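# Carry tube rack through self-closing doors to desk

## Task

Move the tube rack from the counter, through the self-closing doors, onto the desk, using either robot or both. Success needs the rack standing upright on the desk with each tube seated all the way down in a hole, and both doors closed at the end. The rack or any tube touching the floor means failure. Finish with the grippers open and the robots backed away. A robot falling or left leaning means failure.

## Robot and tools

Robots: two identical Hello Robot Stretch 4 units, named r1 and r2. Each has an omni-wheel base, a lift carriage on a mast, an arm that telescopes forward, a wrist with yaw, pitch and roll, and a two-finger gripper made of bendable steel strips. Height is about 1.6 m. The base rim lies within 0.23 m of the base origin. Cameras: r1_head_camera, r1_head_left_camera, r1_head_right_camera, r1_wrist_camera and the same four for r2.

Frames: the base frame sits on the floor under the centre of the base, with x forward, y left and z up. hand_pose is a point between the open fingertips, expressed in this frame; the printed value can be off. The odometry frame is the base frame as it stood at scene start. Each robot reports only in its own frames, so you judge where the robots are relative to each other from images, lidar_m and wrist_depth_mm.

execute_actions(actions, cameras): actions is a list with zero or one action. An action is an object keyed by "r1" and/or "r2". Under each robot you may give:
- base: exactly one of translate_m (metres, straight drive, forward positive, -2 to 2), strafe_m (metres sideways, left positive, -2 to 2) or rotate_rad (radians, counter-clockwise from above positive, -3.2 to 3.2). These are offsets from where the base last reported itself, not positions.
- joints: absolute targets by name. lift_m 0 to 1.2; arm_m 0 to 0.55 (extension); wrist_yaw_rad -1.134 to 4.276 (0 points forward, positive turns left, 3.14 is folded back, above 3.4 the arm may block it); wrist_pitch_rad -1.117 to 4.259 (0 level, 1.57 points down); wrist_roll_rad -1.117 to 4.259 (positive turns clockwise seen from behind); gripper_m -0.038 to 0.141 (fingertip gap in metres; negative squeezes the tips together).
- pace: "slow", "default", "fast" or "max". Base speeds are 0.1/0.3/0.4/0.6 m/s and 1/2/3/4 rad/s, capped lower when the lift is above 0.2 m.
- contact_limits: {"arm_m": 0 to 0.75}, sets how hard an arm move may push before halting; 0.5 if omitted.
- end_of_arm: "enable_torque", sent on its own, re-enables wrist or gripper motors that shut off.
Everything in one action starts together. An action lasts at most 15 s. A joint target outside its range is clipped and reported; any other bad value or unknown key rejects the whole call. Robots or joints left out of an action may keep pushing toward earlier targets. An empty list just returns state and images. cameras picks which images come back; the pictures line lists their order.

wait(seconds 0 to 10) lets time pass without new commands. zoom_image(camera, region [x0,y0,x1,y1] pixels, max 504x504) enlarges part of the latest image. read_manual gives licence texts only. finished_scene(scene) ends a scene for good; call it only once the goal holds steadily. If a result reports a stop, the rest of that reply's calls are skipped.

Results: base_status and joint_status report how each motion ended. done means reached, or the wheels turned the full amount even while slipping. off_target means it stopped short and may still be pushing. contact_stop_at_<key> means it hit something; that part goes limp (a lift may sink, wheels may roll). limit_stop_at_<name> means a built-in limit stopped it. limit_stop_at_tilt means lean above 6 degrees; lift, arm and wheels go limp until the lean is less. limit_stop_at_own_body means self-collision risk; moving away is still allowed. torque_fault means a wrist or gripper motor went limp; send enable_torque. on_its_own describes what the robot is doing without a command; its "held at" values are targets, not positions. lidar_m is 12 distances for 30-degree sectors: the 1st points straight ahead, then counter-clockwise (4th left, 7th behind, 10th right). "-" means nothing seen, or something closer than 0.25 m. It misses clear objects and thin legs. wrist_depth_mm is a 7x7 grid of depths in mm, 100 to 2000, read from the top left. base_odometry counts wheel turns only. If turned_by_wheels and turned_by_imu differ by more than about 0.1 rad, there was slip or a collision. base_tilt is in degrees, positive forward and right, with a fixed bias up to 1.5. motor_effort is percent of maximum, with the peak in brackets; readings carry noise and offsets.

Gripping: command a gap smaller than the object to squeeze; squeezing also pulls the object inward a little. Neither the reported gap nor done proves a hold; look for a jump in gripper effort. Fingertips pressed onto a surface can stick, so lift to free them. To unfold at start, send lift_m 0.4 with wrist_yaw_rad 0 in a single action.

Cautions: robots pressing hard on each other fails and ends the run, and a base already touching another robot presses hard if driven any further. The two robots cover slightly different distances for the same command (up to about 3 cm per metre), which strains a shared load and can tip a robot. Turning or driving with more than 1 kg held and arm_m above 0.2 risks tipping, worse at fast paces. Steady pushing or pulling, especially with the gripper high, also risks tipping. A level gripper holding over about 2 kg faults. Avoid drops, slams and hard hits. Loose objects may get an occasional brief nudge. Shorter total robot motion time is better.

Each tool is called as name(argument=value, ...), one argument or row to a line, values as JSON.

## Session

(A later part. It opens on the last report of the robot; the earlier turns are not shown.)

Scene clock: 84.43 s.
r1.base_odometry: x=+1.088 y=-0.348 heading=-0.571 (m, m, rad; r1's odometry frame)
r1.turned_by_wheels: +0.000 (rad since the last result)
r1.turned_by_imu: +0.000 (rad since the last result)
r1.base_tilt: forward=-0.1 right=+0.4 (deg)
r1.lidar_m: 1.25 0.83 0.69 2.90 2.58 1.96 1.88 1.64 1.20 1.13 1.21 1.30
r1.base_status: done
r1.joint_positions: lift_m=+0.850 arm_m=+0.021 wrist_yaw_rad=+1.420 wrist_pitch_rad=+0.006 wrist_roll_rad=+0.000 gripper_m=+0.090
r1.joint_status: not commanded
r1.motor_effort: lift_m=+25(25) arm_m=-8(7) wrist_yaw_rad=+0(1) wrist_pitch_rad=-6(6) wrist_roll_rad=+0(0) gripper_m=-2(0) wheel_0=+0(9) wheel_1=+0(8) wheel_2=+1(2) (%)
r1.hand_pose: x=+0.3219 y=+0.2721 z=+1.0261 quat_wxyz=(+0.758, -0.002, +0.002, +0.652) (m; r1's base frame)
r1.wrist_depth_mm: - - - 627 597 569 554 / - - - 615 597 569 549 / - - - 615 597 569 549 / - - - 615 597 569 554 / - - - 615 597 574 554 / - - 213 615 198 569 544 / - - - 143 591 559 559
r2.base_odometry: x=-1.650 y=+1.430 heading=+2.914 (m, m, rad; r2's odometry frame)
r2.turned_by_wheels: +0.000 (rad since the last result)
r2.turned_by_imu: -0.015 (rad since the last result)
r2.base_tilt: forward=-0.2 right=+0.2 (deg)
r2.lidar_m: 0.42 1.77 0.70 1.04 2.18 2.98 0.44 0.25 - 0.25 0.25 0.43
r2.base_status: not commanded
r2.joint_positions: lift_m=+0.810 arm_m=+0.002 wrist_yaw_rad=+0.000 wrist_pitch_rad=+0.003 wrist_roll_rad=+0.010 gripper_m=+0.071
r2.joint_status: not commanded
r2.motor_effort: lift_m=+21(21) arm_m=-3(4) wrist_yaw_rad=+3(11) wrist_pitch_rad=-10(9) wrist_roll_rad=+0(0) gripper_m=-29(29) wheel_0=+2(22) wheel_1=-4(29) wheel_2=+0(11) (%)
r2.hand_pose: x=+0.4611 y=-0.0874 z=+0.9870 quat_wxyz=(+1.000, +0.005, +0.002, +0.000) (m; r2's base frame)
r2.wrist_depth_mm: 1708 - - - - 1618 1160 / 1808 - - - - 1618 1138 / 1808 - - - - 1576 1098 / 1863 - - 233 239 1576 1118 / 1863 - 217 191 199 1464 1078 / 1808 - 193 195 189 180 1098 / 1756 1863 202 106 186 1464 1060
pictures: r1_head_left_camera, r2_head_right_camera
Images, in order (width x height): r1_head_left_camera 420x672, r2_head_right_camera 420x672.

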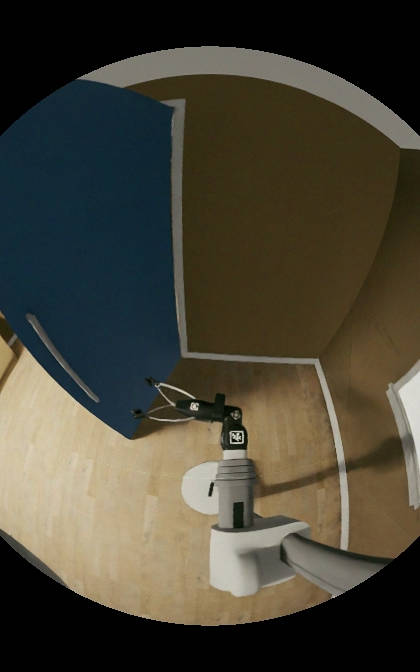

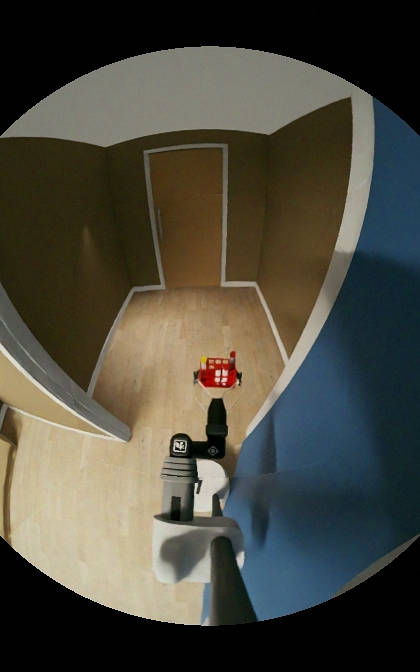

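execute_actions(
  actions=[
    {"r1":{"base":{"strafe_m":1.13},"joints":{"wrist_yaw_rad":3.0,"arm_m":0.005},"pace":"fast"}},
  ],
  cameras=["r1_head_camera","r1_head_left_camera"],
)

Scene clock: 88.93 s.
r1.base_odometry: x=+1.699 y=+0.602 heading=-0.571 (m, m, rad; r1's odometry frame)
r1.turned_by_wheels: +0.000 (rad since the last result)
r1.turned_by_imu: +0.000 (rad since the last result)
r1.base_tilt: forward=+0.0 right=+0.1 (deg)
r1.lidar_m: 0.89 1.35 1.81 1.76 1.86 1.90 1.84 1.91 2.37 2.28 0.49 0.64
r1.base_status: done
r1.joint_positions: lift_m=+0.850 arm_m=+0.006 wrist_yaw_rad=+3.000 wrist_pitch_rad=+0.006 wrist_roll_rad=+0.000 gripper_m=+0.090
r1.joint_status: all done
r1.motor_effort: lift_m=+25(25) arm_m=-7(8) wrist_yaw_rad=+1(10) wrist_pitch_rad=-6(6) wrist_roll_rad=+1(1) gripper_m=-1(1) wheel_0=+0(10) wheel_1=-2(11) wheel_2=+1(0) (%)
r1.hand_pose: x=-0.0961 y=+0.1273 z=+1.0261 quat_wxyz=(+0.071, -0.003, +0.000, +0.997) (m; r1's base frame)
r1.wrist_depth_mm: 144 247 1921 - - - - / 117 148 1921 1983 - - - / 117 148 1921 1983 - - - / 135 175 1863 1921 - - - / 1756 1863 1863 1921 - - - / 1808 1863 213 - 198 - - / 1756 1808 1863 143 - - -
r2.base_odometry: x=-1.650 y=+1.430 heading=+2.914 (m, m, rad; r2's odometry frame)
r2.turned_by_wheels: +0.000 (rad since the last result)
r2.turned_by_imu: -0.001 (rad since the last result)
r2.base_tilt: forward=-0.1 right=+0.2 (deg)
r2.lidar_m: 0.43 1.76 0.70 1.05 2.19 0.83 0.45 0.25 - 0.25 0.25 0.41
r2.base_status: not commanded
r2.joint_positions: lift_m=+0.810 arm_m=+0.002 wrist_yaw_rad=+0.000 wrist_pitch_rad=+0.003 wrist_roll_rad=+0.010 gripper_m=+0.071
r2.joint_status: not commanded
r2.motor_effort: lift_m=+21(21) arm_m=-4(4) wrist_yaw_rad=+0(0) wrist_pitch_rad=-9(9) wrist_roll_rad=-1(0) gripper_m=-28(27) wheel_0=+2(2) wheel_1=-4(4) wheel_2=+0(0) (%)
r2.hand_pose: x=+0.4611 y=-0.0874 z=+0.9870 quat_wxyz=(+1.000, +0.005, +0.002, +0.000) (m; r2's base frame)
r2.wrist_depth_mm: 1808 - - - - 1618 1160 / 1756 - - - - 1576 1138 / 1808 - - - - 1576 1098 / 1808 - - 233 237 1618 1098 / 1863 - 216 191 198 1430 1098 / 1863 - 193 196 189 180 1098 / 1756 1863 202 106 186 1464 1042
pictures: r1_head_camera, r1_head_left_camera
Images, in order (width x height): r1_head_camera 420x560, r1_head_left_camera 420x672.

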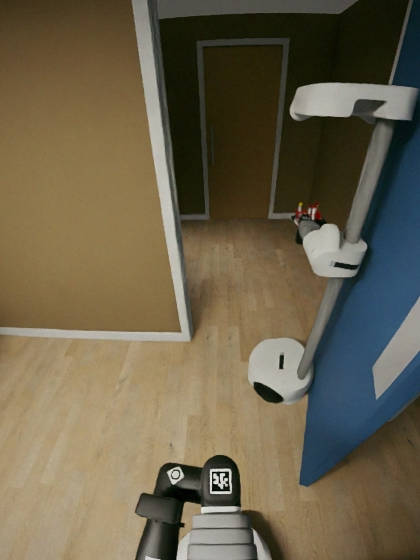

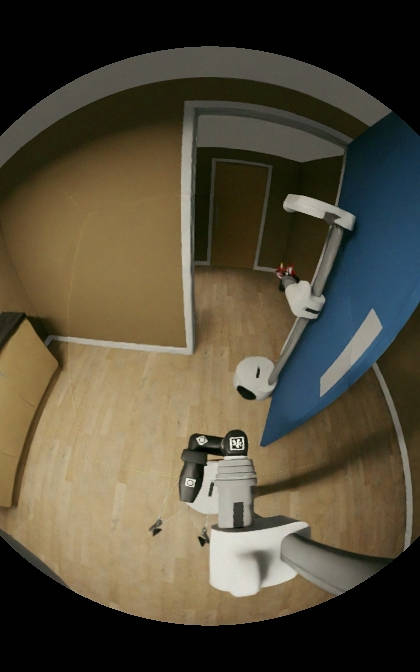

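execute_actions(
  actions=[
    {"r1":{"base":{"translate_m":0.36}}},
  ],
  cameras=[],
)

execute_actions(
  actions=[
    {"r1":{"base":{"strafe_m":-0.3},"pace":"slow"}},
  ],
  cameras=["r1_head_camera","r1_head_right_camera"],
)

Scene clock: 92.03 s.
r1.base_odometry: x=+2.002 y=+0.408 heading=-0.571 (m, m, rad; r1's odometry frame)
r1.turned_by_wheels: +0.000 (rad since the last result)
r1.turned_by_imu: -0.002 (rad since the last result)
r1.base_tilt: forward=+0.0 right=+0.2 (deg)
r1.lidar_m: 0.95 0.95 1.40 1.73 1.87 2.28 2.18 2.31 2.36 0.39 0.48 0.48
r1.base_status: done
r1.joint_positions: lift_m=+0.850 arm_m=+0.006 wrist_yaw_rad=+3.000 wrist_pitch_rad=+0.006 wrist_roll_rad=+0.000 gripper_m=+0.090
r1.joint_status: not commanded
r1.motor_effort: lift_m=+25(25) arm_m=-7(7) wrist_yaw_rad=+0(1) wrist_pitch_rad=-6(6) wrist_roll_rad=+2(1) gripper_m=+3(1) wheel_0=+0(4) wheel_1=-1(5) wheel_2=+1(10) (%)
r1.hand_pose: x=-0.0962 y=+0.1273 z=+1.0261 quat_wxyz=(+0.071, -0.003, +0.000, +0.997) (m; r1's base frame)
r1.wrist_depth_mm: 143 246 - - - - - / 118 148 - - - - - / 117 148 - - - - - / 135 175 - - - - - / - - - - - - - / - - 213 - 199 - - / - - - 143 - - -
r2.base_odometry: x=-1.650 y=+1.430 heading=+2.914 (m, m, rad; r2's odometry frame)
r2.turned_by_wheels: +0.000 (rad since the last result)
r2.turned_by_imu: +0.000 (rad since the last result)
r2.base_tilt: forward=-0.1 right=+0.2 (deg)
r2.lidar_m: 0.40 1.76 0.71 1.04 0.62 0.52 0.45 0.25 - 0.25 0.25 0.42
r2.base_status: not commanded
r2.joint_positions: lift_m=+0.810 arm_m=+0.002 wrist_yaw_rad=+0.000 wrist_pitch_rad=+0.003 wrist_roll_rad=+0.010 gripper_m=+0.071
r2.joint_status: not commanded
r2.motor_effort: lift_m=+21(21) arm_m=-4(4) wrist_yaw_rad=+0(3) wrist_pitch_rad=-9(8) wrist_roll_rad=+0(1) gripper_m=-28(29) wheel_0=+2(2) wheel_1=-4(4) wheel_2=+0(0) (%)
r2.hand_pose: x=+0.4611 y=-0.0874 z=+0.9870 quat_wxyz=(+1.000, +0.005, +0.002, +0.000) (m; r2's base frame)
r2.wrist_depth_mm: 1756 - - - - 1576 1138 / 1808 - - - - 1618 1138 / 1808 - - - - 1576 1118 / 1863 - - 233 237 1576 1118 / 1808 - 217 191 198 1430 1098 / 1863 - 193 195 189 180 1098 / 1808 1863 202 106 186 1499 1060
pictures: none
No camera images: the call's "cameras" was empty. Leave "cameras" out to get every camera's image.

Scene clock: 96.17 s.
r1.base_odometry: x=+1.840 y=+0.155 heading=-0.571 (m, m, rad; r1's odometry frame)
r1.turned_by_wheels: +0.000 (rad since the last result)
r1.turned_by_imu: -0.002 (rad since the last result)
r1.base_tilt: forward=+0.1 right=+0.2 (deg)
r1.lidar_m: 0.38 1.05 1.35 2.03 2.16 2.29 2.22 2.32 - 0.25 0.25 0.40
r1.base_status: done
r1.joint_positions: lift_m=+0.850 arm_m=+0.006 wrist_yaw_rad=+3.000 wrist_pitch_rad=+0.006 wrist_roll_rad=+0.000 gripper_m=+0.090
r1.joint_status: not commanded
r1.motor_effort: lift_m=+24(25) arm_m=-6(7) wrist_yaw_rad=+0(1) wrist_pitch_rad=-6(6) wrist_roll_rad=+1(1) gripper_m=+0(2) wheel_0=+3(10) wheel_1=-3(14) wheel_2=-2(4) (%)
r1.hand_pose: x=-0.0962 y=+0.1273 z=+1.0261 quat_wxyz=(+0.071, -0.003, +0.000, +0.997) (m; r1's base frame)
r1.wrist_depth_mm: 143 246 - - - - - / 117 148 - - - - - / 117 148 - - - - - / 135 175 - - - - - / - - - - - - - / - - 213 - 198 - - / - - - 143 - - -
r2.base_odometry: x=-1.650 y=+1.430 heading=+2.914 (m, m, rad; r2's odometry frame)
r2.turned_by_wheels: +0.000 (rad since the last result)
r2.turned_by_imu: -0.001 (rad since the last result)
r2.base_tilt: forward=-0.1 right=+0.2 (deg)
r2.lidar_m: 0.41 1.77 0.71 1.07 2.18 0.41 0.38 0.30 0.25 0.25 0.27 0.43
r2.base_status: not commanded
r2.joint_positions: lift_m=+0.810 arm_m=+0.002 wrist_yaw_rad=+0.000 wrist_pitch_rad=+0.003 wrist_roll_rad=+0.010 gripper_m=+0.071
r2.joint_status: not commanded
r2.motor_effort: lift_m=+21(21) arm_m=-4(3) wrist_yaw_rad=+1(0) wrist_pitch_rad=-9(9) wrist_roll_rad=+0(1) gripper_m=-27(27) wheel_0=+2(2) wheel_1=-3(4) wheel_2=+0(0) (%)
r2.hand_pose: x=+0.4611 y=-0.0874 z=+0.9870 quat_wxyz=(+1.000, +0.005, +0.002, +0.000) (m; r2's base frame)
r2.wrist_depth_mm: 1756 - - - - 1618 1138 / 1756 - - - - 1618 1138 / 1808 - - - - 1576 1098 / 1863 - - 233 237 1576 1098 / 1863 - 217 191 198 1464 1118 / 1863 - 193 195 189 180 1118 / 1808 1863 202 106 186 1499 1060
pictures: r1_head_camera, r1_head_right_camera
Images, in order (width x height): r1_head_camera 420x560, r1_head_right_camera 420x672.

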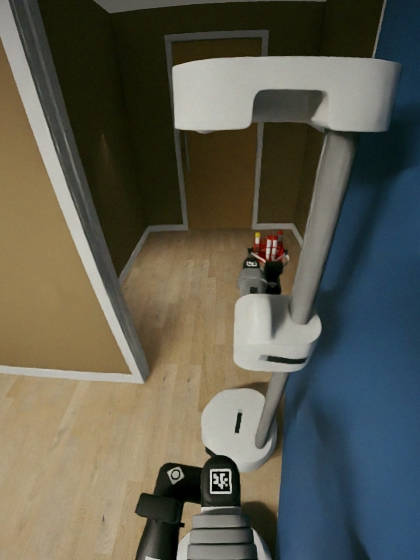

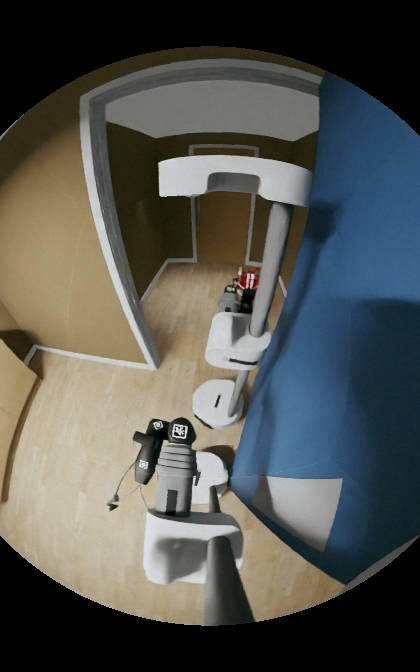

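execute_actions(
  actions=[
    {"r2":{"base":{"strafe_m":0.13}}},
  ],
  cameras=[],
)

execute_actions(
  actions=[
    {"r2":{"base":{"translate_m":0.86}}},
  ],
  cameras=["r2_head_camera"],
)

Scene clock: 98.10 s.
r1.base_odometry: x=+1.840 y=+0.155 heading=-0.571 (m, m, rad; r1's odometry frame)
r1.turned_by_wheels: +0.000 (rad since the last result)
r1.turned_by_imu: -0.001 (rad since the last result)
r1.base_tilt: forward=+0.0 right=+0.2 (deg)
r1.lidar_m: 0.39 0.45 1.38 2.05 2.17 2.29 2.20 2.32 - 0.26 0.25 0.41
r1.base_status: not commanded
r1.joint_positions: lift_m=+0.850 arm_m=+0.006 wrist_yaw_rad=+3.000 wrist_pitch_rad=+0.006 wrist_roll_rad=+0.000 gripper_m=+0.090
r1.joint_status: not commanded
r1.motor_effort: lift_m=+25(24) arm_m=-7(7) wrist_yaw_rad=+0(0) wrist_pitch_rad=-6(7) wrist_roll_rad=+0(1) gripper_m=-1(0) wheel_0=+3(3) wheel_1=-3(3) wheel_2=-3(2) (%)
r1.hand_pose: x=-0.0962 y=+0.1273 z=+1.0261 quat_wxyz=(+0.071, -0.003, +0.000, +0.997) (m; r1's base frame)
r1.wrist_depth_mm: 144 245 - - - - - / 117 148 - - - - - / 117 148 - - - - - / 135 176 - - - - - / - - - - - - - / - - 213 - 199 - - / - - - 143 - - -
r2.base_odometry: x=-1.679 y=+1.304 heading=+2.914 (m, m, rad; r2's odometry frame)
r2.turned_by_wheels: +0.000 (rad since the last result)
r2.turned_by_imu: -0.001 (rad since the last result)
r2.base_tilt: forward=-0.2 right=+0.2 (deg)
r2.lidar_m: 0.44 1.56 0.58 1.02 2.05 2.76 0.38 0.48 0.36 0.36 0.41 0.44
r2.base_status: done
r2.joint_positions: lift_m=+0.810 arm_m=+0.002 wrist_yaw_rad=+0.000 wrist_pitch_rad=+0.003 wrist_roll_rad=+0.010 gripper_m=+0.071
r2.joint_status: not commanded
r2.motor_effort: lift_m=+21(21) arm_m=-3(3) wrist_yaw_rad=+1(2) wrist_pitch_rad=-9(9) wrist_roll_rad=-1(0) gripper_m=-28(28) wheel_0=+0(6) wheel_1=-1(6) wheel_2=-1(6) (%)
r2.hand_pose: x=+0.4611 y=-0.0874 z=+0.9870 quat_wxyz=(+1.000, +0.005, +0.002, +0.000) (m; r2's base frame)
r2.wrist_depth_mm: 1618 - - - - 1808 1336 / 1618 - - - - 1863 1308 / 1618 - - - - 1863 1281 / 1661 - - 233 238 1863 1281 / 1661 - 218 191 198 1661 1255 / 1708 - 193 196 190 180 1281 / 1661 1863 202 106 186 1708 1205
pictures: none
No camera images: the call's "cameras" was empty. Leave "cameras" out to get every camera's image.

Scene clock: 102.43 s.
r1.base_odometry: x=+1.840 y=+0.155 heading=-0.571 (m, m, rad; r1's odometry frame)
r1.turned_by_wheels: +0.000 (rad since the last result)
r1.turned_by_imu: -0.001 (rad since the last result)
r1.base_tilt: forward=+0.2 right=+0.1 (deg)
r1.lidar_m: 1.25 1.08 1.38 2.04 2.17 2.28 2.20 2.31 - 0.25 0.25 0.43
r1.base_status: not commanded
r1.joint_positions: lift_m=+0.850 arm_m=+0.006 wrist_yaw_rad=+3.000 wrist_pitch_rad=+0.006 wrist_roll_rad=+0.000 gripper_m=+0.090
r1.joint_status: not commanded
r1.motor_effort: lift_m=+25(25) arm_m=-7(7) wrist_yaw_rad=+0(1) wrist_pitch_rad=-6(7) wrist_roll_rad=+1(0) gripper_m=-3(0) wheel_0=+3(3) wheel_1=-4(3) wheel_2=-2(3) (%)
r1.hand_pose: x=-0.0962 y=+0.1273 z=+1.0261 quat_wxyz=(+0.071, -0.003, +0.000, +0.997) (m; r1's base frame)
r1.wrist_depth_mm: 143 245 - - - - - / 117 148 - - - - - / 117 148 - - - - - / 135 175 - - - - - / - - - - - - - / - - 213 - 198 - - / - - - 143 - - -
r2.base_odometry: x=-2.517 y=+1.498 heading=+2.914 (m, m, rad; r2's odometry frame)
r2.turned_by_wheels: +0.000 (rad since the last result)
r2.turned_by_imu: -0.003 (rad since the last result)
r2.base_tilt: forward=-0.1 right=+0.2 (deg)
r2.lidar_m: 0.41 1.62 1.13 1.07 0.68 0.72 1.25 0.67 0.60 0.97 1.00 0.43
r2.base_status: done
r2.joint_positions: lift_m=+0.810 arm_m=+0.002 wrist_yaw_rad=+0.000 wrist_pitch_rad=+0.003 wrist_roll_rad=+0.010 gripper_m=+0.071
r2.joint_status: not commanded
r2.motor_effort: lift_m=+21(21) arm_m=-4(4) wrist_yaw_rad=+1(1) wrist_pitch_rad=-8(9) wrist_roll_rad=+0(0) gripper_m=-28(29) wheel_0=+0(4) wheel_1=+0(5) wheel_2=+0(9) (%)
r2.hand_pose: x=+0.4611 y=-0.0874 z=+0.9870 quat_wxyz=(+1.000, +0.005, +0.002, +0.000) (m; r2's base frame)
r2.wrist_depth_mm: 1464 1499 1499 1537 1499 1537 1255 / 1499 1499 1499 1537 1537 1537 1229 / 1499 1537 1499 1499 1537 1537 1205 / 1499 1499 1537 233 237 1537 1182 / 1537 1537 218 190 199 1576 1182 / 1537 1576 193 195 189 180 1205 / 1537 1576 202 106 186 1618 1160
pictures: r2_head_camera
Images, in order (width x height): r2_head_camera 420x560.

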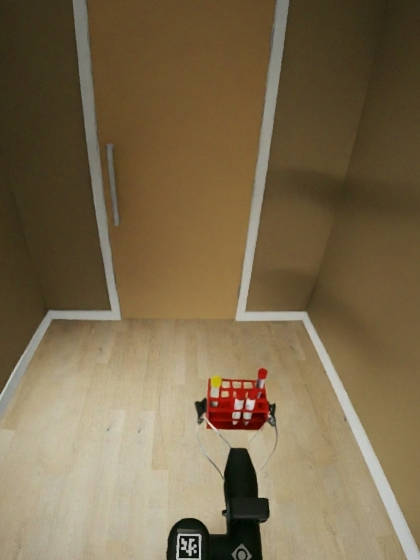

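execute_actions(
  actions=[
    {"r2":{"base":{"strafe_m":0.77}},"r1":{"base":{"translate_m":0.8},"pace":"fast"}},
  ],
  cameras=[],
)

execute_actions(
  actions=[
    {"r1":{"base":{"translate_m":1.2},"pace":"fast"}},
  ],
  cameras=["r1_head_camera","r1_head_left_camera","r1_wrist_camera"],
)

Scene clock: 107.43 s.
r1.base_odometry: x=+2.513 y=-0.277 heading=-0.571 (m, m, rad; r1's odometry frame)
r1.turned_by_wheels: +0.000 (rad since the last result)
r1.turned_by_imu: -0.005 (rad since the last result)
r1.base_tilt: forward=+0.0 right=+0.2 (deg)
r1.lidar_m: 2.44 0.78 0.51 0.51 2.14 0.40 0.25 0.25 0.25 0.25 0.46 1.49
r1.base_status: done
r1.joint_positions: lift_m=+0.850 arm_m=+0.006 wrist_yaw_rad=+3.000 wrist_pitch_rad=+0.006 wrist_roll_rad=+0.000 gripper_m=+0.090
r1.joint_status: not commanded
r1.motor_effort: lift_m=+24(25) arm_m=-6(7) wrist_yaw_rad=+0(2) wrist_pitch_rad=-7(7) wrist_roll_rad=+0(2) gripper_m=+0(1) wheel_0=+2(11) wheel_1=-3(24) wheel_2=+3(12) (%)
r1.hand_pose: x=-0.0963 y=+0.1272 z=+1.0262 quat_wxyz=(+0.071, -0.003, +0.000, +0.997) (m; r1's base frame)
r1.wrist_depth_mm: 143 246 466 621 - - - / 117 148 473 621 - - - / 117 147 473 603 - - - / 135 176 466 603 - - - / 306 375 459 597 - - - / 312 359 213 597 198 - - / 314 347 439 143 - - -
r2.base_odometry: x=-2.691 y=+0.748 heading=+2.913 (m, m, rad; r2's odometry frame)
r2.turned_by_wheels: +0.000 (rad since the last result)
r2.turned_by_imu: -0.002 (rad since the last result)
r2.base_tilt: forward=-0.1 right=+0.2 (deg)
r2.lidar_m: 0.42 0.48 0.33 0.29 0.31 0.41 0.45 0.45 0.80 1.48 1.80 0.42
r2.base_status: done
r2.joint_positions: lift_m=+0.810 arm_m=+0.002 wrist_yaw_rad=+0.000 wrist_pitch_rad=+0.003 wrist_roll_rad=+0.010 gripper_m=+0.071
r2.joint_status: not commanded
r2.motor_effort: lift_m=+21(21) arm_m=-4(4) wrist_yaw_rad=+0(1) wrist_pitch_rad=-8(9) wrist_roll_rad=+0(0) gripper_m=-28(29) wheel_0=+0(10) wheel_1=-2(8) wheel_2=-1(3) (%)
r2.hand_pose: x=+0.4611 y=-0.0874 z=+0.9870 quat_wxyz=(+1.000, +0.005, +0.002, +0.000) (m; r2's base frame)
r2.wrist_depth_mm: 597 891 1464 1499 1464 1464 1464 / 609 917 1430 1464 1464 1499 1499 / 627 946 1464 1464 1499 1537 1537 / 627 946 1397 233 238 1537 1537 / 634 891 216 191 198 1537 1576 / 634 768 193 195 190 180 1576 / 627 960 202 106 186 1576 1618
pictures: none
No camera images: the call's "cameras" was empty. Leave "cameras" out to get every camera's image.

Scene clock: 111.90 s.
r1.base_odometry: x=+3.522 y=-0.926 heading=-0.571 (m, m, rad; r1's odometry frame)
r1.turned_by_wheels: +0.000 (rad since the last result)
r1.turned_by_imu: -0.004 (rad since the last result)
r1.base_tilt: forward=+0.2 right=+0.2 (deg)
r1.lidar_m: 1.25 1.25 1.05 0.49 0.58 0.75 1.01 1.04 1.08 1.06 1.10 1.30
r1.base_status: done
r1.joint_positions: lift_m=+0.850 arm_m=+0.006 wrist_yaw_rad=+3.000 wrist_pitch_rad=+0.006 wrist_roll_rad=+0.000 gripper_m=+0.090
r1.joint_status: not commanded
r1.motor_effort: lift_m=+24(24) arm_m=-6(6) wrist_yaw_rad=+0(0) wrist_pitch_rad=-7(7) wrist_roll_rad=+0(1) gripper_m=-1(0) wheel_0=+1(6) wheel_1=+0(4) wheel_2=+1(12) (%)
r1.hand_pose: x=-0.0963 y=+0.1273 z=+1.0262 quat_wxyz=(+0.071, -0.003, +0.000, +0.997) (m; r1's base frame)
r1.wrist_depth_mm: 143 246 1138 1160 1160 1160 1098 / 117 148 1138 1160 1160 1160 1118 / 117 147 1118 1138 1160 1160 1098 / 135 176 1118 1160 1138 768 707 / 1042 1098 1118 1160 1138 1138 1138 / 1042 1078 213 1138 198 1160 1138 / 1078 1078 1098 143 1138 759 1098
r2.base_odometry: x=-2.691 y=+0.748 heading=+2.913 (m, m, rad; r2's odometry frame)
r2.turned_by_wheels: +0.000 (rad since the last result)
r2.turned_by_imu: -0.001 (rad since the last result)
r2.base_tilt: forward=-0.1 right=+0.2 (deg)
r2.lidar_m: 0.43 0.48 0.31 0.30 0.29 0.42 0.45 0.47 0.72 1.48 0.63 0.43
r2.base_status: not commanded
r2.joint_positions: lift_m=+0.810 arm_m=+0.002 wrist_yaw_rad=+0.000 wrist_pitch_rad=+0.003 wrist_roll_rad=+0.010 gripper_m=+0.071
r2.joint_status: not commanded
r2.motor_effort: lift_m=+21(21) arm_m=-4(4) wrist_yaw_rad=+1(1) wrist_pitch_rad=-9(8) wrist_roll_rad=+0(1) gripper_m=-28(29) wheel_0=-1(0) wheel_1=-2(2) wheel_2=-1(1) (%)
r2.hand_pose: x=+0.4611 y=-0.0874 z=+0.9870 quat_wxyz=(+1.000, +0.005, +0.002, +0.000) (m; r2's base frame)
r2.wrist_depth_mm: 597 891 1430 1464 1499 1537 1499 / 609 904 1430 1499 1464 1537 1499 / 621 946 1464 1499 1464 1499 1499 / 627 960 1397 232 238 1537 1537 / 634 891 217 191 199 1537 1576 / 634 759 193 195 189 180 1576 / 621 960 202 106 186 1576 1576
pictures: r1_head_camera, r1_head_left_camera, r1_wrist_camera
Images, in order (width x height): r1_head_camera 420x560, r1_head_left_camera 420x672, r1_wrist_camera 616x392.

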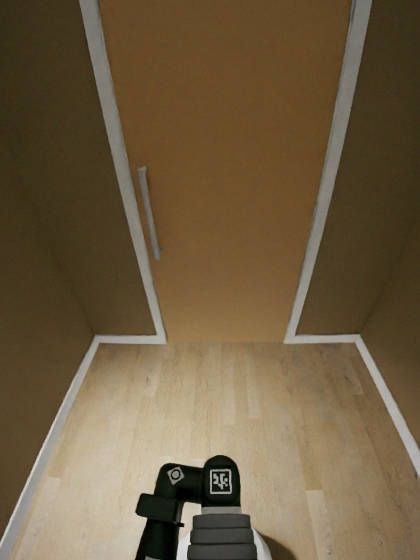

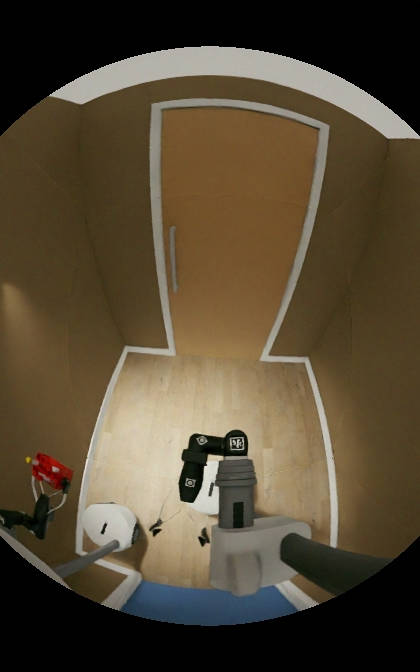

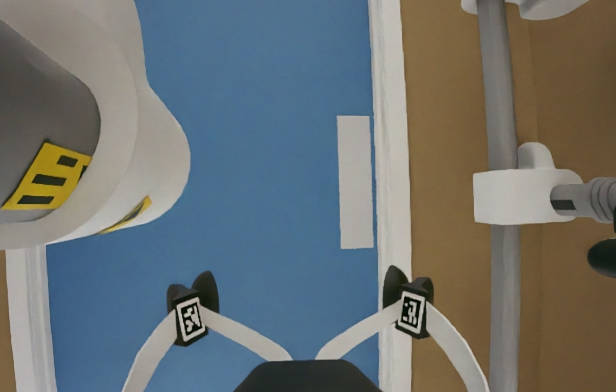

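execute_actions(
  actions=[
    {"r1":{"base":{"translate_m":0.26},"joints":{"wrist_yaw_rad":0.35,"gripper_m":0.11}},"r2":{"base":{"rotate_rad":0.3},"pace":"slow"}},
  ],
  cameras=[],
)

execute_actions(
  actions=[
    {"r1":{"base":{"strafe_m":0.32},"joints":{"arm_m":0.36}}},
  ],
  cameras=["r1_head_camera","r1_head_left_camera","r1_wrist_camera"],
)

Scene clock: 114.77 s.
r1.base_odometry: x=+3.741 y=-1.066 heading=-0.571 (m, m, rad; r1's odometry frame)
r1.turned_by_wheels: +0.000 (rad since the last result)
r1.turned_by_imu: -0.001 (rad since the last result)
r1.base_tilt: forward=+0.0 right=+0.4 (deg)
r1.lidar_m: 0.99 0.99 1.03 1.00 0.69 0.82 1.27 1.32 1.07 1.05 1.12 1.01
r1.base_status: done
r1.joint_positions: lift_m=+0.850 arm_m=+0.006 wrist_yaw_rad=+0.350 wrist_pitch_rad=+0.006 wrist_roll_rad=+0.000 gripper_m=+0.110
r1.joint_status: all done
r1.motor_effort: lift_m=+24(24) arm_m=-6(5) wrist_yaw_rad=-1(6) wrist_pitch_rad=-7(7) wrist_roll_rad=+0(1) gripper_m=+0(2) wheel_0=+2(5) wheel_1=+1(4) wheel_2=+1(10) (%)
r1.hand_pose: x=+0.4779 y=+0.0169 z=+1.0262 quat_wxyz=(+0.985, -0.001, +0.003, +0.174) (m; r1's base frame)
r1.wrist_depth_mm: 1060 976 866 798 732 683 640 / 1042 960 866 809 732 676 634 / 1042 960 854 788 741 676 640 / 1025 960 854 798 741 683 640 / 1042 960 842 798 732 668 640 / 1025 976 750 798 196 661 634 / 1042 946 866 145 732 661 640
r2.base_odometry: x=-2.691 y=+0.748 heading=-3.070 (m, m, rad; r2's odometry frame)
r2.turned_by_wheels: +0.299 (rad since the last result)
r2.turned_by_imu: +0.301 (rad since the last result)
r2.base_tilt: forward=-0.1 right=+0.2 (deg)
r2.lidar_m: 0.43 0.38 0.30 0.30 0.36 0.45 0.45 0.62 1.02 1.76 0.80 0.45
r2.base_status: done
r2.joint_positions: lift_m=+0.810 arm_m=+0.002 wrist_yaw_rad=+0.000 wrist_pitch_rad=+0.003 wrist_roll_rad=+0.010 gripper_m=+0.071
r2.joint_status: not commanded
r2.motor_effort: lift_m=+21(21) arm_m=-3(4) wrist_yaw_rad=+1(2) wrist_pitch_rad=-8(10) wrist_roll_rad=+0(1) gripper_m=-27(27) wheel_0=-3(3) wheel_1=-2(5) wheel_2=-2(5) (%)
r2.hand_pose: x=+0.4611 y=-0.0874 z=+0.9870 quat_wxyz=(+1.000, +0.005, +0.002, +0.000) (m; r2's base frame)
r2.wrist_depth_mm: 357 459 676 1205 1430 1308 1281 / 364 469 691 1229 1430 1336 1281 / 368 480 661 1060 1430 1366 1308 / 373 488 603 233 238 1366 1308 / 375 469 218 191 198 1366 1308 / 375 427 193 195 189 180 1336 / 375 492 203 106 186 1397 1336
pictures: none
No camera images: the call's "cameras" was empty. Leave "cameras" out to get every camera's image.

Scene clock: 117.17 s.
r1.base_odometry: x=+3.914 y=-0.797 heading=-0.571 (m, m, rad; r1's odometry frame)
r1.turned_by_wheels: +0.000 (rad since the last result)
r1.turned_by_imu: +0.000 (rad since the last result)
r1.base_tilt: forward=+0.0 right=+0.1 (deg)
r1.lidar_m: 0.94 0.95 0.70 0.67 0.39 0.46 0.80 1.33 1.44 1.38 1.42 1.05
r1.base_status: done
r1.joint_positions: lift_m=+0.850 arm_m=+0.359 wrist_yaw_rad=+0.350 wrist_pitch_rad=+0.006 wrist_roll_rad=+0.000 gripper_m=+0.110
r1.joint_status: all done
r1.motor_effort: lift_m=+24(24) arm_m=+7(8) wrist_yaw_rad=+0(1) wrist_pitch_rad=-7(7) wrist_roll_rad=+1(1) gripper_m=+2(1) wheel_0=+1(7) wheel_1=-1(6) wheel_2=+1(1) (%)
r1.hand_pose: x=+0.8306 y=+0.0168 z=+1.0262 quat_wxyz=(+0.985, -0.001, +0.003, +0.174) (m; r1's base frame)
r1.wrist_depth_mm: 574 521 473 424 389 368 345 / 574 525 469 427 392 368 347 / 580 525 466 427 389 370 347 / 585 517 473 427 384 370 349 / 580 525 469 430 384 368 347 / 585 525 439 430 196 362 349 / 580 508 473 145 384 357 347
r2.base_odometry: x=-2.691 y=+0.748 heading=-3.070 (m, m, rad; r2's odometry frame)
r2.turned_by_wheels: +0.000 (rad since the last result)
r2.turned_by_imu: +0.000 (rad since the last result)
r2.base_tilt: forward=-0.1 right=+0.2 (deg)
r2.lidar_m: 0.41 0.39 0.29 0.30 0.35 0.45 0.46 0.62 1.05 1.76 0.62 0.45
r2.base_status: not commanded
r2.joint_positions: lift_m=+0.810 arm_m=+0.002 wrist_yaw_rad=+0.000 wrist_pitch_rad=+0.003 wrist_roll_rad=+0.010 gripper_m=+0.071
r2.joint_status: not commanded
r2.motor_effort: lift_m=+21(21) arm_m=-4(4) wrist_yaw_rad=+1(2) wrist_pitch_rad=-8(9) wrist_roll_rad=+0(1) gripper_m=-27(29) wheel_0=-3(3) wheel_1=-2(2) wheel_2=-2(2) (%)
r2.hand_pose: x=+0.4611 y=-0.0874 z=+0.9870 quat_wxyz=(+1.000, +0.005, +0.002, +0.000) (m; r2's base frame)
r2.wrist_depth_mm: 359 459 676 1205 1397 1336 1255 / 364 473 691 1255 1430 1366 1255 / 366 480 654 1042 1397 1366 1255 / 373 484 603 234 237 1366 1281 / 375 469 217 191 198 1366 1308 / 375 427 193 195 189 180 1308 / 377 492 203 106 186 1397 1308
pictures: r1_head_camera, r1_head_left_camera, r1_wrist_camera
Images, in order (width x height): r1_head_camera 420x560, r1_head_left_camera 420x672, r1_wrist_camera 616x392.

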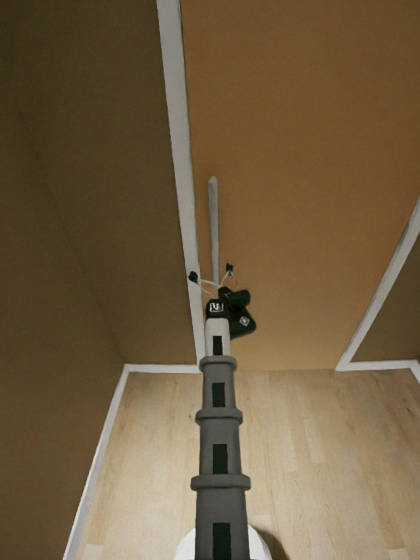

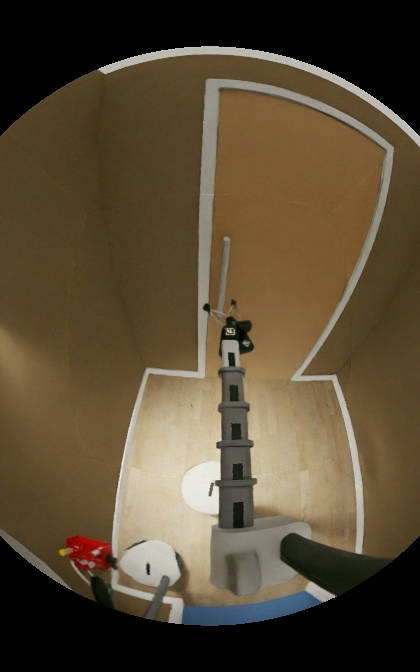

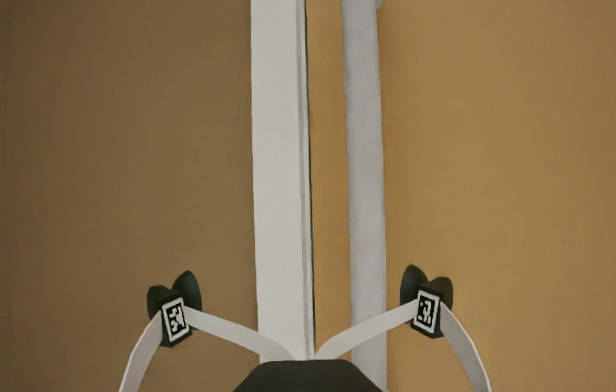

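execute_actions(
  actions=[
    {"r1":{"joints":{"arm_m":0.465},"contact_limits":{"arm_m":0.2}}},
  ],
  cameras=[],
)

execute_actions(
  actions=[
    {"r1":{"joints":{"gripper_m":-0.02}}},
  ],
  cameras=["r1_wrist_camera"],
)

Scene clock: 118.80 s.
r1.base_odometry: x=+3.914 y=-0.797 heading=-0.571 (m, m, rad; r1's odometry frame)
r1.turned_by_wheels: +0.000 (rad since the last result)
r1.turned_by_imu: -0.001 (rad since the last result)
r1.base_tilt: forward=+0.1 right=+0.3 (deg)
r1.lidar_m: 0.93 0.96 0.70 0.67 0.38 0.45 0.83 1.31 1.44 1.37 1.41 1.05
r1.base_status: not commanded
r1.joint_positions: lift_m=+0.850 arm_m=+0.464 wrist_yaw_rad=+0.350 wrist_pitch_rad=+0.006 wrist_roll_rad=+0.000 gripper_m=+0.110
r1.joint_status: all done
r1.motor_effort: lift_m=+24(24) arm_m=+7(8) wrist_yaw_rad=+0(1) wrist_pitch_rad=-6(6) wrist_roll_rad=+1(1) gripper_m=+0(1) wheel_0=+1(1) wheel_1=-1(1) wheel_2=+1(1) (%)
r1.contact_limits: arm_m 0.2
r1.hand_pose: x=+0.9356 y=+0.0168 z=+1.0262 quat_wxyz=(+0.985, -0.001, +0.003, +0.174) (m; r1's base frame)
r1.wrist_depth_mm: 427 392 336 240 297 272 - / 433 387 334 322 291 272 257 / 430 387 334 319 293 272 258 / 430 384 334 322 294 274 258 / 430 387 336 320 293 274 258 / 430 389 322 320 196 270 258 / 433 379 334 145 291 266 -
r2.base_odometry: x=-2.691 y=+0.748 heading=-3.070 (m, m, rad; r2's odometry frame)
r2.turned_by_wheels: +0.000 (rad since the last result)
r2.turned_by_imu: +0.000 (rad since the last result)
r2.base_tilt: forward=-0.1 right=+0.2 (deg)
r2.lidar_m: 0.44 0.37 0.31 0.30 0.35 0.46 0.45 0.61 1.03 1.76 0.62 0.42
r2.base_status: not commanded
r2.joint_positions: lift_m=+0.810 arm_m=+0.002 wrist_yaw_rad=+0.000 wrist_pitch_rad=+0.003 wrist_roll_rad=+0.010 gripper_m=+0.071
r2.joint_status: not commanded
r2.motor_effort: lift_m=+21(21) arm_m=-4(4) wrist_yaw_rad=+2(2) wrist_pitch_rad=-9(9) wrist_roll_rad=+0(0) gripper_m=-26(28) wheel_0=-3(3) wheel_1=-2(2) wheel_2=-2(2) (%)
r2.hand_pose: x=+0.4611 y=-0.0874 z=+0.9870 quat_wxyz=(+1.000, +0.005, +0.002, +0.000) (m; r2's base frame)
r2.wrist_depth_mm: 357 462 676 1205 1430 1308 1281 / 364 469 691 1255 1430 1308 1281 / 368 480 661 1042 1430 1366 1281 / 375 484 603 233 238 1366 1281 / 375 469 217 191 198 1366 1308 / 375 427 193 195 190 180 1336 / 375 492 203 106 186 1430 1308
pictures: none
No camera images: the call's "cameras" was empty. Leave "cameras" out to get every camera's image.

Scene clock: 120.87 s.
r1.base_odometry: x=+3.914 y=-0.797 heading=-0.573 (m, m, rad; r1's odometry frame)
r1.turned_by_wheels: -0.002 (rad since the last result)
r1.turned_by_imu: -0.003 (rad since the last result)
r1.base_tilt: forward=+0.0 right=+0.2 (deg)
r1.lidar_m: 0.91 0.95 0.71 0.67 0.39 0.43 0.79 1.30 1.42 1.38 1.42 1.05
r1.base_status: not commanded
r1.joint_positions: lift_m=+0.850 arm_m=+0.464 wrist_yaw_rad=+0.338 wrist_pitch_rad=+0.006 wrist_roll_rad=+0.000 gripper_m=-0.019
r1.joint_status: all done
r1.on_its_own: wrist_yaw_rad is at rest, and its effort (+34) is outside its rest range (-13 to +13)
r1.motor_effort: lift_m=+24(24) arm_m=+6(7) wrist_yaw_rad=+34(42) wrist_pitch_rad=-6(6) wrist_roll_rad=-1(1) gripper_m=-20(20) wheel_0=-11(11) wheel_1=-6(6) wheel_2=-7(7) (%)
r1.hand_pose: x=+0.9360 y=+0.0133 z=+1.0262 quat_wxyz=(+0.986, -0.001, +0.003, +0.168) (m; r1's base frame)
r1.wrist_depth_mm: 418 382 332 228 283 265 - / 424 379 330 226 283 265 250 / 418 382 329 225 285 266 251 / 418 379 329 224 285 266 253 / 421 379 330 226 286 265 252 / 421 379 322 208 199 263 252 / 421 379 327 221 279 157 -
r2.base_odometry: x=-2.691 y=+0.748 heading=-3.070 (m, m, rad; r2's odometry frame)
r2.turned_by_wheels: +0.000 (rad since the last result)
r2.turned_by_imu: +0.000 (rad since the last result)
r2.base_tilt: forward=-0.2 right=+0.2 (deg)
r2.lidar_m: 0.43 0.34 0.29 0.31 0.36 0.46 0.44 0.60 1.03 1.76 0.64 0.43
r2.base_status: not commanded
r2.joint_positions: lift_m=+0.810 arm_m=+0.002 wrist_yaw_rad=+0.000 wrist_pitch_rad=+0.003 wrist_roll_rad=+0.010 gripper_m=+0.071
r2.joint_status: not commanded
r2.motor_effort: lift_m=+21(21) arm_m=-4(4) wrist_yaw_rad=+2(1) wrist_pitch_rad=-8(8) wrist_roll_rad=+0(0) gripper_m=-27(27) wheel_0=-3(3) wheel_1=-2(2) wheel_2=-2(2) (%)
r2.hand_pose: x=+0.4611 y=-0.0874 z=+0.9870 quat_wxyz=(+1.000, +0.005, +0.002, +0.000) (m; r2's base frame)
r2.wrist_depth_mm: 359 462 676 1205 1397 1336 1255 / 362 469 691 1255 1430 1336 1281 / 368 477 661 1042 1430 1336 1281 / 373 480 603 233 238 1366 1281 / 375 469 217 191 198 1336 1281 / 375 430 193 195 190 180 1308 / 375 496 202 106 186 1366 1308
pictures: r1_wrist_camera
Images, in order (width x height): r1_wrist_camera 616x392.

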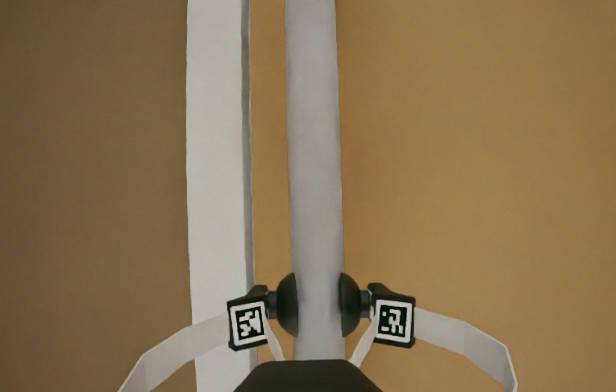

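execute_actions(
  actions=[
    {"r1":{"joints":{"gripper_m":0.06}}},
  ],
  cameras=[],
)

execute_actions(
  actions=[
    {"r1":{"joints":{"arm_m":0.515},"contact_limits":{"arm_m":0.2}}},
  ],
  cameras=[],
)

execute_actions(
  actions=[
    {"r1":{"joints":{"gripper_m":-0.02}}},
  ],
  cameras=["r1_wrist_camera"],
)

Scene clock: 122.80 s.
r1.base_odometry: x=+3.914 y=-0.797 heading=-0.571 (m, m, rad; r1's odometry frame)
r1.turned_by_wheels: +0.001 (rad since the last result)
r1.turned_by_imu: +0.001 (rad since the last result)
r1.base_tilt: forward=+0.0 right=+0.2 (deg)
r1.lidar_m: 0.92 0.95 0.69 0.65 0.39 0.44 0.78 1.33 1.44 1.38 1.42 1.05
r1.base_status: not commanded
r1.joint_positions: lift_m=+0.850 arm_m=+0.464 wrist_yaw_rad=+0.350 wrist_pitch_rad=+0.006 wrist_roll_rad=+0.000 gripper_m=+0.060
r1.joint_status: all done
r1.motor_effort: lift_m=+24(24) arm_m=+6(6) wrist_yaw_rad=+1(42) wrist_pitch_rad=-6(6) wrist_roll_rad=+1(1) gripper_m=-1(21) wheel_0=-2(11) wheel_1=-2(6) wheel_2=-1(7) (%)
r1.hand_pose: x=+0.9358 y=+0.0167 z=+1.0262 quat_wxyz=(+0.985, -0.001, +0.003, +0.174) (m; r1's base frame)
r1.wrist_depth_mm: 430 387 332 238 296 272 - / 430 384 336 242 294 272 257 / 433 384 332 319 293 273 257 / 430 389 330 320 293 274 258 / 433 384 332 320 291 272 258 / 430 387 209 322 195 272 257 / 430 389 330 142 293 266 -
r2.base_odometry: x=-2.691 y=+0.748 heading=-3.070 (m, m, rad; r2's odometry frame)
r2.turned_by_wheels: +0.000 (rad since the last result)
r2.turned_by_imu: +0.000 (rad since the last result)
r2.base_tilt: forward=-0.1 right=+0.2 (deg)
r2.lidar_m: 0.42 0.36 0.30 0.31 0.34 0.45 0.45 0.63 1.04 1.76 0.64 0.46
r2.base_status: not commanded
r2.joint_positions: lift_m=+0.810 arm_m=+0.002 wrist_yaw_rad=+0.000 wrist_pitch_rad=+0.003 wrist_roll_rad=+0.010 gripper_m=+0.071
r2.joint_status: not commanded
r2.motor_effort: lift_m=+21(21) arm_m=-4(4) wrist_yaw_rad=+1(1) wrist_pitch_rad=-10(9) wrist_roll_rad=+0(0) gripper_m=-28(27) wheel_0=-3(3) wheel_1=-2(2) wheel_2=-2(2) (%)
r2.hand_pose: x=+0.4611 y=-0.0874 z=+0.9870 quat_wxyz=(+1.000, +0.005, +0.002, +0.000) (m; r2's base frame)
r2.wrist_depth_mm: 359 459 676 1229 1430 1336 1255 / 362 469 691 1255 1397 1336 1308 / 366 480 654 1042 1397 1366 1281 / 373 484 603 233 238 1366 1281 / 375 469 217 191 198 1366 1308 / 375 424 193 195 189 180 1308 / 375 492 202 106 186 1397 1336
pictures: none
No camera images: the call's "cameras" was empty. Leave "cameras" out to get every camera's image.

Scene clock: 123.80 s.
r1.base_odometry: x=+3.914 y=-0.797 heading=-0.571 (m, m, rad; r1's odometry frame)
r1.turned_by_wheels: +0.000 (rad since the last result)
r1.turned_by_imu: +0.000 (rad since the last result)
r1.base_tilt: forward=+0.1 right=+0.0 (deg)
r1.lidar_m: 0.94 0.95 0.68 0.65 0.38 0.42 0.80 1.30 1.44 1.34 1.41 1.05
r1.base_status: not commanded
r1.joint_positions: lift_m=+0.850 arm_m=+0.514 wrist_yaw_rad=+0.350 wrist_pitch_rad=+0.006 wrist_roll_rad=+0.000 gripper_m=+0.060
r1.joint_status: all done
r1.motor_effort: lift_m=+24(24) arm_m=+7(7) wrist_yaw_rad=+0(1) wrist_pitch_rad=-6(7) wrist_roll_rad=+0(1) gripper_m=-6(2) wheel_0=-2(2) wheel_1=-2(2) wheel_2=-1(1) (%)
r1.contact_limits: arm_m 0.2
r1.hand_pose: x=+0.9856 y=+0.0168 z=+1.0262 quat_wxyz=(+0.985, -0.001, +0.003, +0.174) (m; r1's base frame)
r1.wrist_depth_mm: 357 322 285 187 246 227 - / 362 324 285 186 247 228 215 / 357 322 283 185 246 228 215 / 359 325 283 184 248 228 216 / 357 322 281 183 246 229 216 / 359 324 209 183 195 229 216 / 359 324 281 143 246 222 -
r2.base_odometry: x=-2.691 y=+0.748 heading=-3.070 (m, m, rad; r2's odometry frame)
r2.turned_by_wheels: +0.000 (rad since the last result)
r2.turned_by_imu: +0.000 (rad since the last result)
r2.base_tilt: forward=-0.1 right=+0.2 (deg)
r2.lidar_m: 0.43 0.36 0.29 0.30 0.36 0.46 0.45 0.61 1.05 1.77 0.63 0.42
r2.base_status: not commanded
r2.joint_positions: lift_m=+0.810 arm_m=+0.002 wrist_yaw_rad=+0.000 wrist_pitch_rad=+0.003 wrist_roll_rad=+0.010 gripper_m=+0.071
r2.joint_status: not commanded
r2.motor_effort: lift_m=+21(21) arm_m=-4(3) wrist_yaw_rad=+1(1) wrist_pitch_rad=-8(8) wrist_roll_rad=+0(0) gripper_m=-29(28) wheel_0=-3(3) wheel_1=-3(2) wheel_2=-2(2) (%)
r2.hand_pose: x=+0.4611 y=-0.0874 z=+0.9870 quat_wxyz=(+1.000, +0.005, +0.002, +0.000) (m; r2's base frame)
r2.wrist_depth_mm: 357 462 676 1229 1430 1336 1281 / 362 473 691 1255 1430 1366 1281 / 368 477 661 1060 1397 1366 1281 / 373 488 603 233 238 1366 1281 / 375 469 217 191 198 1366 1308 / 375 427 193 195 189 180 1308 / 375 496 202 106 186 1397 1308
pictures: none
No camera images: the call's "cameras" was empty. Leave "cameras" out to get every camera's image.

Scene clock: 125.33 s.
r1.base_odometry: x=+3.914 y=-0.797 heading=-0.571 (m, m, rad; r1's odometry frame)
r1.turned_by_wheels: +0.000 (rad since the last result)
r1.turned_by_imu: +0.000 (rad since the last result)
r1.base_tilt: forward=+0.0 right=+0.2 (deg)
r1.lidar_m: 0.92 0.96 0.70 0.64 0.36 0.45 0.78 1.32 1.44 1.37 1.43 1.04
r1.base_status: not commanded
r1.joint_positions: lift_m=+0.850 arm_m=+0.514 wrist_yaw_rad=+0.349 wrist_pitch_rad=+0.006 wrist_roll_rad=+0.000 gripper_m=-0.020
r1.joint_status: all done
r1.motor_effort: lift_m=+24(24) arm_m=+6(7) wrist_yaw_rad=+1(11) wrist_pitch_rad=-6(7) wrist_roll_rad=+1(1) gripper_m=-12(8) wheel_0=-2(2) wheel_1=-2(2) wheel_2=-1(1) (%)
r1.hand_pose: x=+0.9859 y=+0.0166 z=+1.0262 quat_wxyz=(+0.985, -0.001, +0.003, +0.174) (m; r1's base frame)
r1.wrist_depth_mm: 359 324 274 167 227 211 - / 357 320 274 166 229 211 202 / 355 322 276 165 229 212 202 / 355 322 274 164 229 212 203 / 357 322 274 164 229 212 202 / 359 325 276 163 220 212 202 / 357 324 262 161 226 208 -
r2.base_odometry: x=-2.691 y=+0.748 heading=-3.070 (m, m, rad; r2's odometry frame)
r2.turned_by_wheels: +0.000 (rad since the last result)
r2.turned_by_imu: +0.000 (rad since the last result)
r2.base_tilt: forward=-0.1 right=+0.2 (deg)
r2.lidar_m: 0.42 0.37 0.29 0.30 0.36 0.45 0.44 0.60 1.06 1.75 0.63 0.45
r2.base_status: not commanded
r2.joint_positions: lift_m=+0.810 arm_m=+0.002 wrist_yaw_rad=+0.000 wrist_pitch_rad=+0.003 wrist_roll_rad=+0.010 gripper_m=+0.071
r2.joint_status: not commanded
r2.motor_effort: lift_m=+21(21) arm_m=-4(3) wrist_yaw_rad=-1(0) wrist_pitch_rad=-9(8) wrist_roll_rad=+1(0) gripper_m=-28(27) wheel_0=-3(3) wheel_1=-2(2) wheel_2=-2(2) (%)
r2.hand_pose: x=+0.4611 y=-0.0874 z=+0.9870 quat_wxyz=(+1.000, +0.005, +0.002, +0.000) (m; r2's base frame)
r2.wrist_depth_mm: 359 462 676 1229 1397 1336 1255 / 362 466 683 1255 1464 1336 1255 / 366 480 661 1042 1397 1336 1255 / 370 480 603 233 239 1366 1281 / 375 469 217 191 198 1336 1281 / 377 427 193 195 189 180 1281 / 375 492 202 106 186 1366 1336
pictures: r1_wrist_camera
Images, in order (width x height): r1_wrist_camera 616x392.

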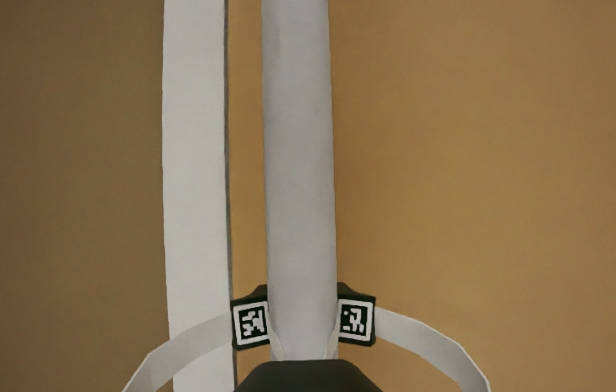

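execute_actions(
  actions=[
    {"r1":{"joints":{"arm_m":0.35},"pace":"slow"}},
  ],
  cameras=[],
)

execute_actions(
  actions=[
    {"r1":{"base":{"strafe_m":-0.115},"joints":{"arm_m":0.165},"pace":"slow"}},
  ],
  cameras=["r1_wrist_camera","r1_head_camera"],
)

Scene clock: 128.90 s.
r1.base_odometry: x=+3.914 y=-0.797 heading=-0.573 (m, m, rad; r1's odometry frame)
r1.turned_by_wheels: -0.002 (rad since the last result)
r1.turned_by_imu: -0.003 (rad since the last result)
r1.base_tilt: forward=+0.0 right=+0.4 (deg)
r1.lidar_m: 0.78 0.95 0.69 0.66 0.38 0.44 0.78 1.31 1.42 1.38 1.43 0.93
r1.base_status: not commanded
r1.joint_positions: lift_m=+0.850 arm_m=+0.351 wrist_yaw_rad=+0.334 wrist_pitch_rad=+0.006 wrist_roll_rad=+0.000 gripper_m=-0.020
r1.joint_status: all done
r1.on_its_own: wrist_yaw_rad is at rest, and its effort (+46) is outside its rest range (-13 to +13)
r1.motor_effort: lift_m=+24(24) arm_m=-8(9) wrist_yaw_rad=+46(46) wrist_pitch_rad=-7(7) wrist_roll_rad=+0(1) gripper_m=-9(12) wheel_0=-13(13) wheel_1=-7(7) wheel_2=-7(6) (%)
r1.hand_pose: x=+0.8236 y=+0.0121 z=+1.0261 quat_wxyz=(+0.986, -0.001, +0.003, +0.166) (m; r1's base frame)
r1.wrist_depth_mm: 564 521 249 161 235 230 - / 569 517 248 161 236 230 226 / 569 517 248 162 236 230 226 / 574 512 248 162 236 231 226 / 569 517 469 162 235 230 225 / 569 517 477 163 179 229 225 / 569 521 171 158 235 228 -
r2.base_odometry: x=-2.691 y=+0.748 heading=-3.070 (m, m, rad; r2's odometry frame)
r2.turned_by_wheels: +0.000 (rad since the last result)
r2.turned_by_imu: -0.001 (rad since the last result)
r2.base_tilt: forward=-0.2 right=+0.2 (deg)
r2.lidar_m: 0.42 0.34 0.31 0.31 0.35 0.45 0.45 0.61 1.04 1.76 0.63 0.44
r2.base_status: not commanded
r2.joint_positions: lift_m=+0.810 arm_m=+0.002 wrist_yaw_rad=+0.000 wrist_pitch_rad=+0.003 wrist_roll_rad=+0.010 gripper_m=+0.071
r2.joint_status: not commanded
r2.motor_effort: lift_m=+21(21) arm_m=-4(4) wrist_yaw_rad=-1(2) wrist_pitch_rad=-8(10) wrist_roll_rad=+0(0) gripper_m=-25(28) wheel_0=-3(3) wheel_1=-2(2) wheel_2=-2(2) (%)
r2.hand_pose: x=+0.4611 y=-0.0874 z=+0.9870 quat_wxyz=(+1.000, +0.005, +0.002, +0.000) (m; r2's base frame)
r2.wrist_depth_mm: 357 462 683 1205 1397 1336 1160 / 362 473 691 1255 1430 1336 1160 / 368 480 661 1060 1430 1366 1138 / 373 484 603 233 238 1366 931 / 375 466 217 191 199 1182 1182 / 377 427 193 195 189 180 1205 / 375 492 202 106 186 1229 1205
pictures: none
No camera images: the call's "cameras" was empty. Leave "cameras" out to get every camera's image.

Scene clock: 132.03 s.
r1.base_odometry: x=+3.852 y=-0.894 heading=-0.572 (m, m, rad; r1's odometry frame)
r1.turned_by_wheels: +0.001 (rad since the last result)
r1.turned_by_imu: +0.001 (rad since the last result)
r1.base_tilt: forward=+0.0 right=+0.3 (deg)
r1.lidar_m: 0.58 1.05 0.84 0.78 0.49 0.64 1.23 1.32 1.33 1.28 1.36 0.79
r1.base_status: done
r1.joint_positions: lift_m=+0.850 arm_m=+0.166 wrist_yaw_rad=+0.358 wrist_pitch_rad=+0.006 wrist_roll_rad=+0.000 gripper_m=-0.020
r1.joint_status: all done
r1.on_its_own: wrist_yaw_rad is at rest, and its effort (-23) is outside its rest range (-13 to +13)
r1.motor_effort: lift_m=+24(24) arm_m=-7(9) wrist_yaw_rad=-23(60) wrist_pitch_rad=-8(7) wrist_roll_rad=+0(1) gripper_m=-10(14) wheel_0=+8(21) wheel_1=+4(14) wheel_2=+5(9) (%)
r1.hand_pose: x=+0.6379 y=+0.0193 z=+1.0261 quat_wxyz=(+0.984, -0.001, +0.003, +0.178) (m; r1's base frame)
r1.wrist_depth_mm: 842 788 238 167 251 257 - / 842 778 240 166 250 256 260 / 842 778 238 165 249 257 262 / 842 778 238 164 249 255 260 / 831 788 237 163 250 255 259 / 831 778 183 163 248 255 259 / 831 768 236 160 246 254 -
r2.base_odometry: x=-2.691 y=+0.748 heading=-3.070 (m, m, rad; r2's odometry frame)
r2.turned_by_wheels: +0.000 (rad since the last result)
r2.turned_by_imu: +0.000 (rad since the last result)
r2.base_tilt: forward=-0.1 right=+0.2 (deg)
r2.lidar_m: 0.42 0.36 0.29 0.29 0.36 0.46 0.46 0.61 1.03 1.76 0.66 0.44
r2.base_status: not commanded
r2.joint_positions: lift_m=+0.810 arm_m=+0.002 wrist_yaw_rad=+0.000 wrist_pitch_rad=+0.003 wrist_roll_rad=+0.010 gripper_m=+0.071
r2.joint_status: not commanded
r2.motor_effort: lift_m=+21(21) arm_m=-4(4) wrist_yaw_rad=+2(2) wrist_pitch_rad=-9(9) wrist_roll_rad=+0(0) gripper_m=-28(28) wheel_0=-3(3) wheel_1=-3(2) wheel_2=-2(2) (%)
r2.hand_pose: x=+0.4611 y=-0.0874 z=+0.9870 quat_wxyz=(+1.000, +0.005, +0.002, +0.000) (m; r2's base frame)
r2.wrist_depth_mm: 357 462 676 1229 1430 - 960 / 362 469 699 1255 1430 - 976 / 368 477 654 1060 1397 - 976 / 373 484 597 233 237 - 976 / 375 469 217 191 198 - 976 / 375 427 193 195 190 180 1025 / 375 492 202 106 186 1661 1025
pictures: r1_head_camera, r1_wrist_camera
Images, in order (width x height): r1_head_camera 420x560, r1_wrist_camera 616x392.

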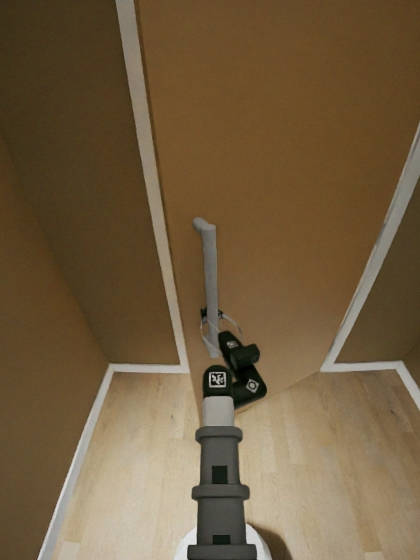

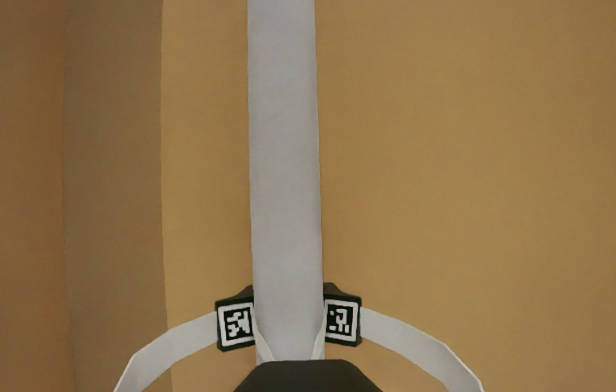

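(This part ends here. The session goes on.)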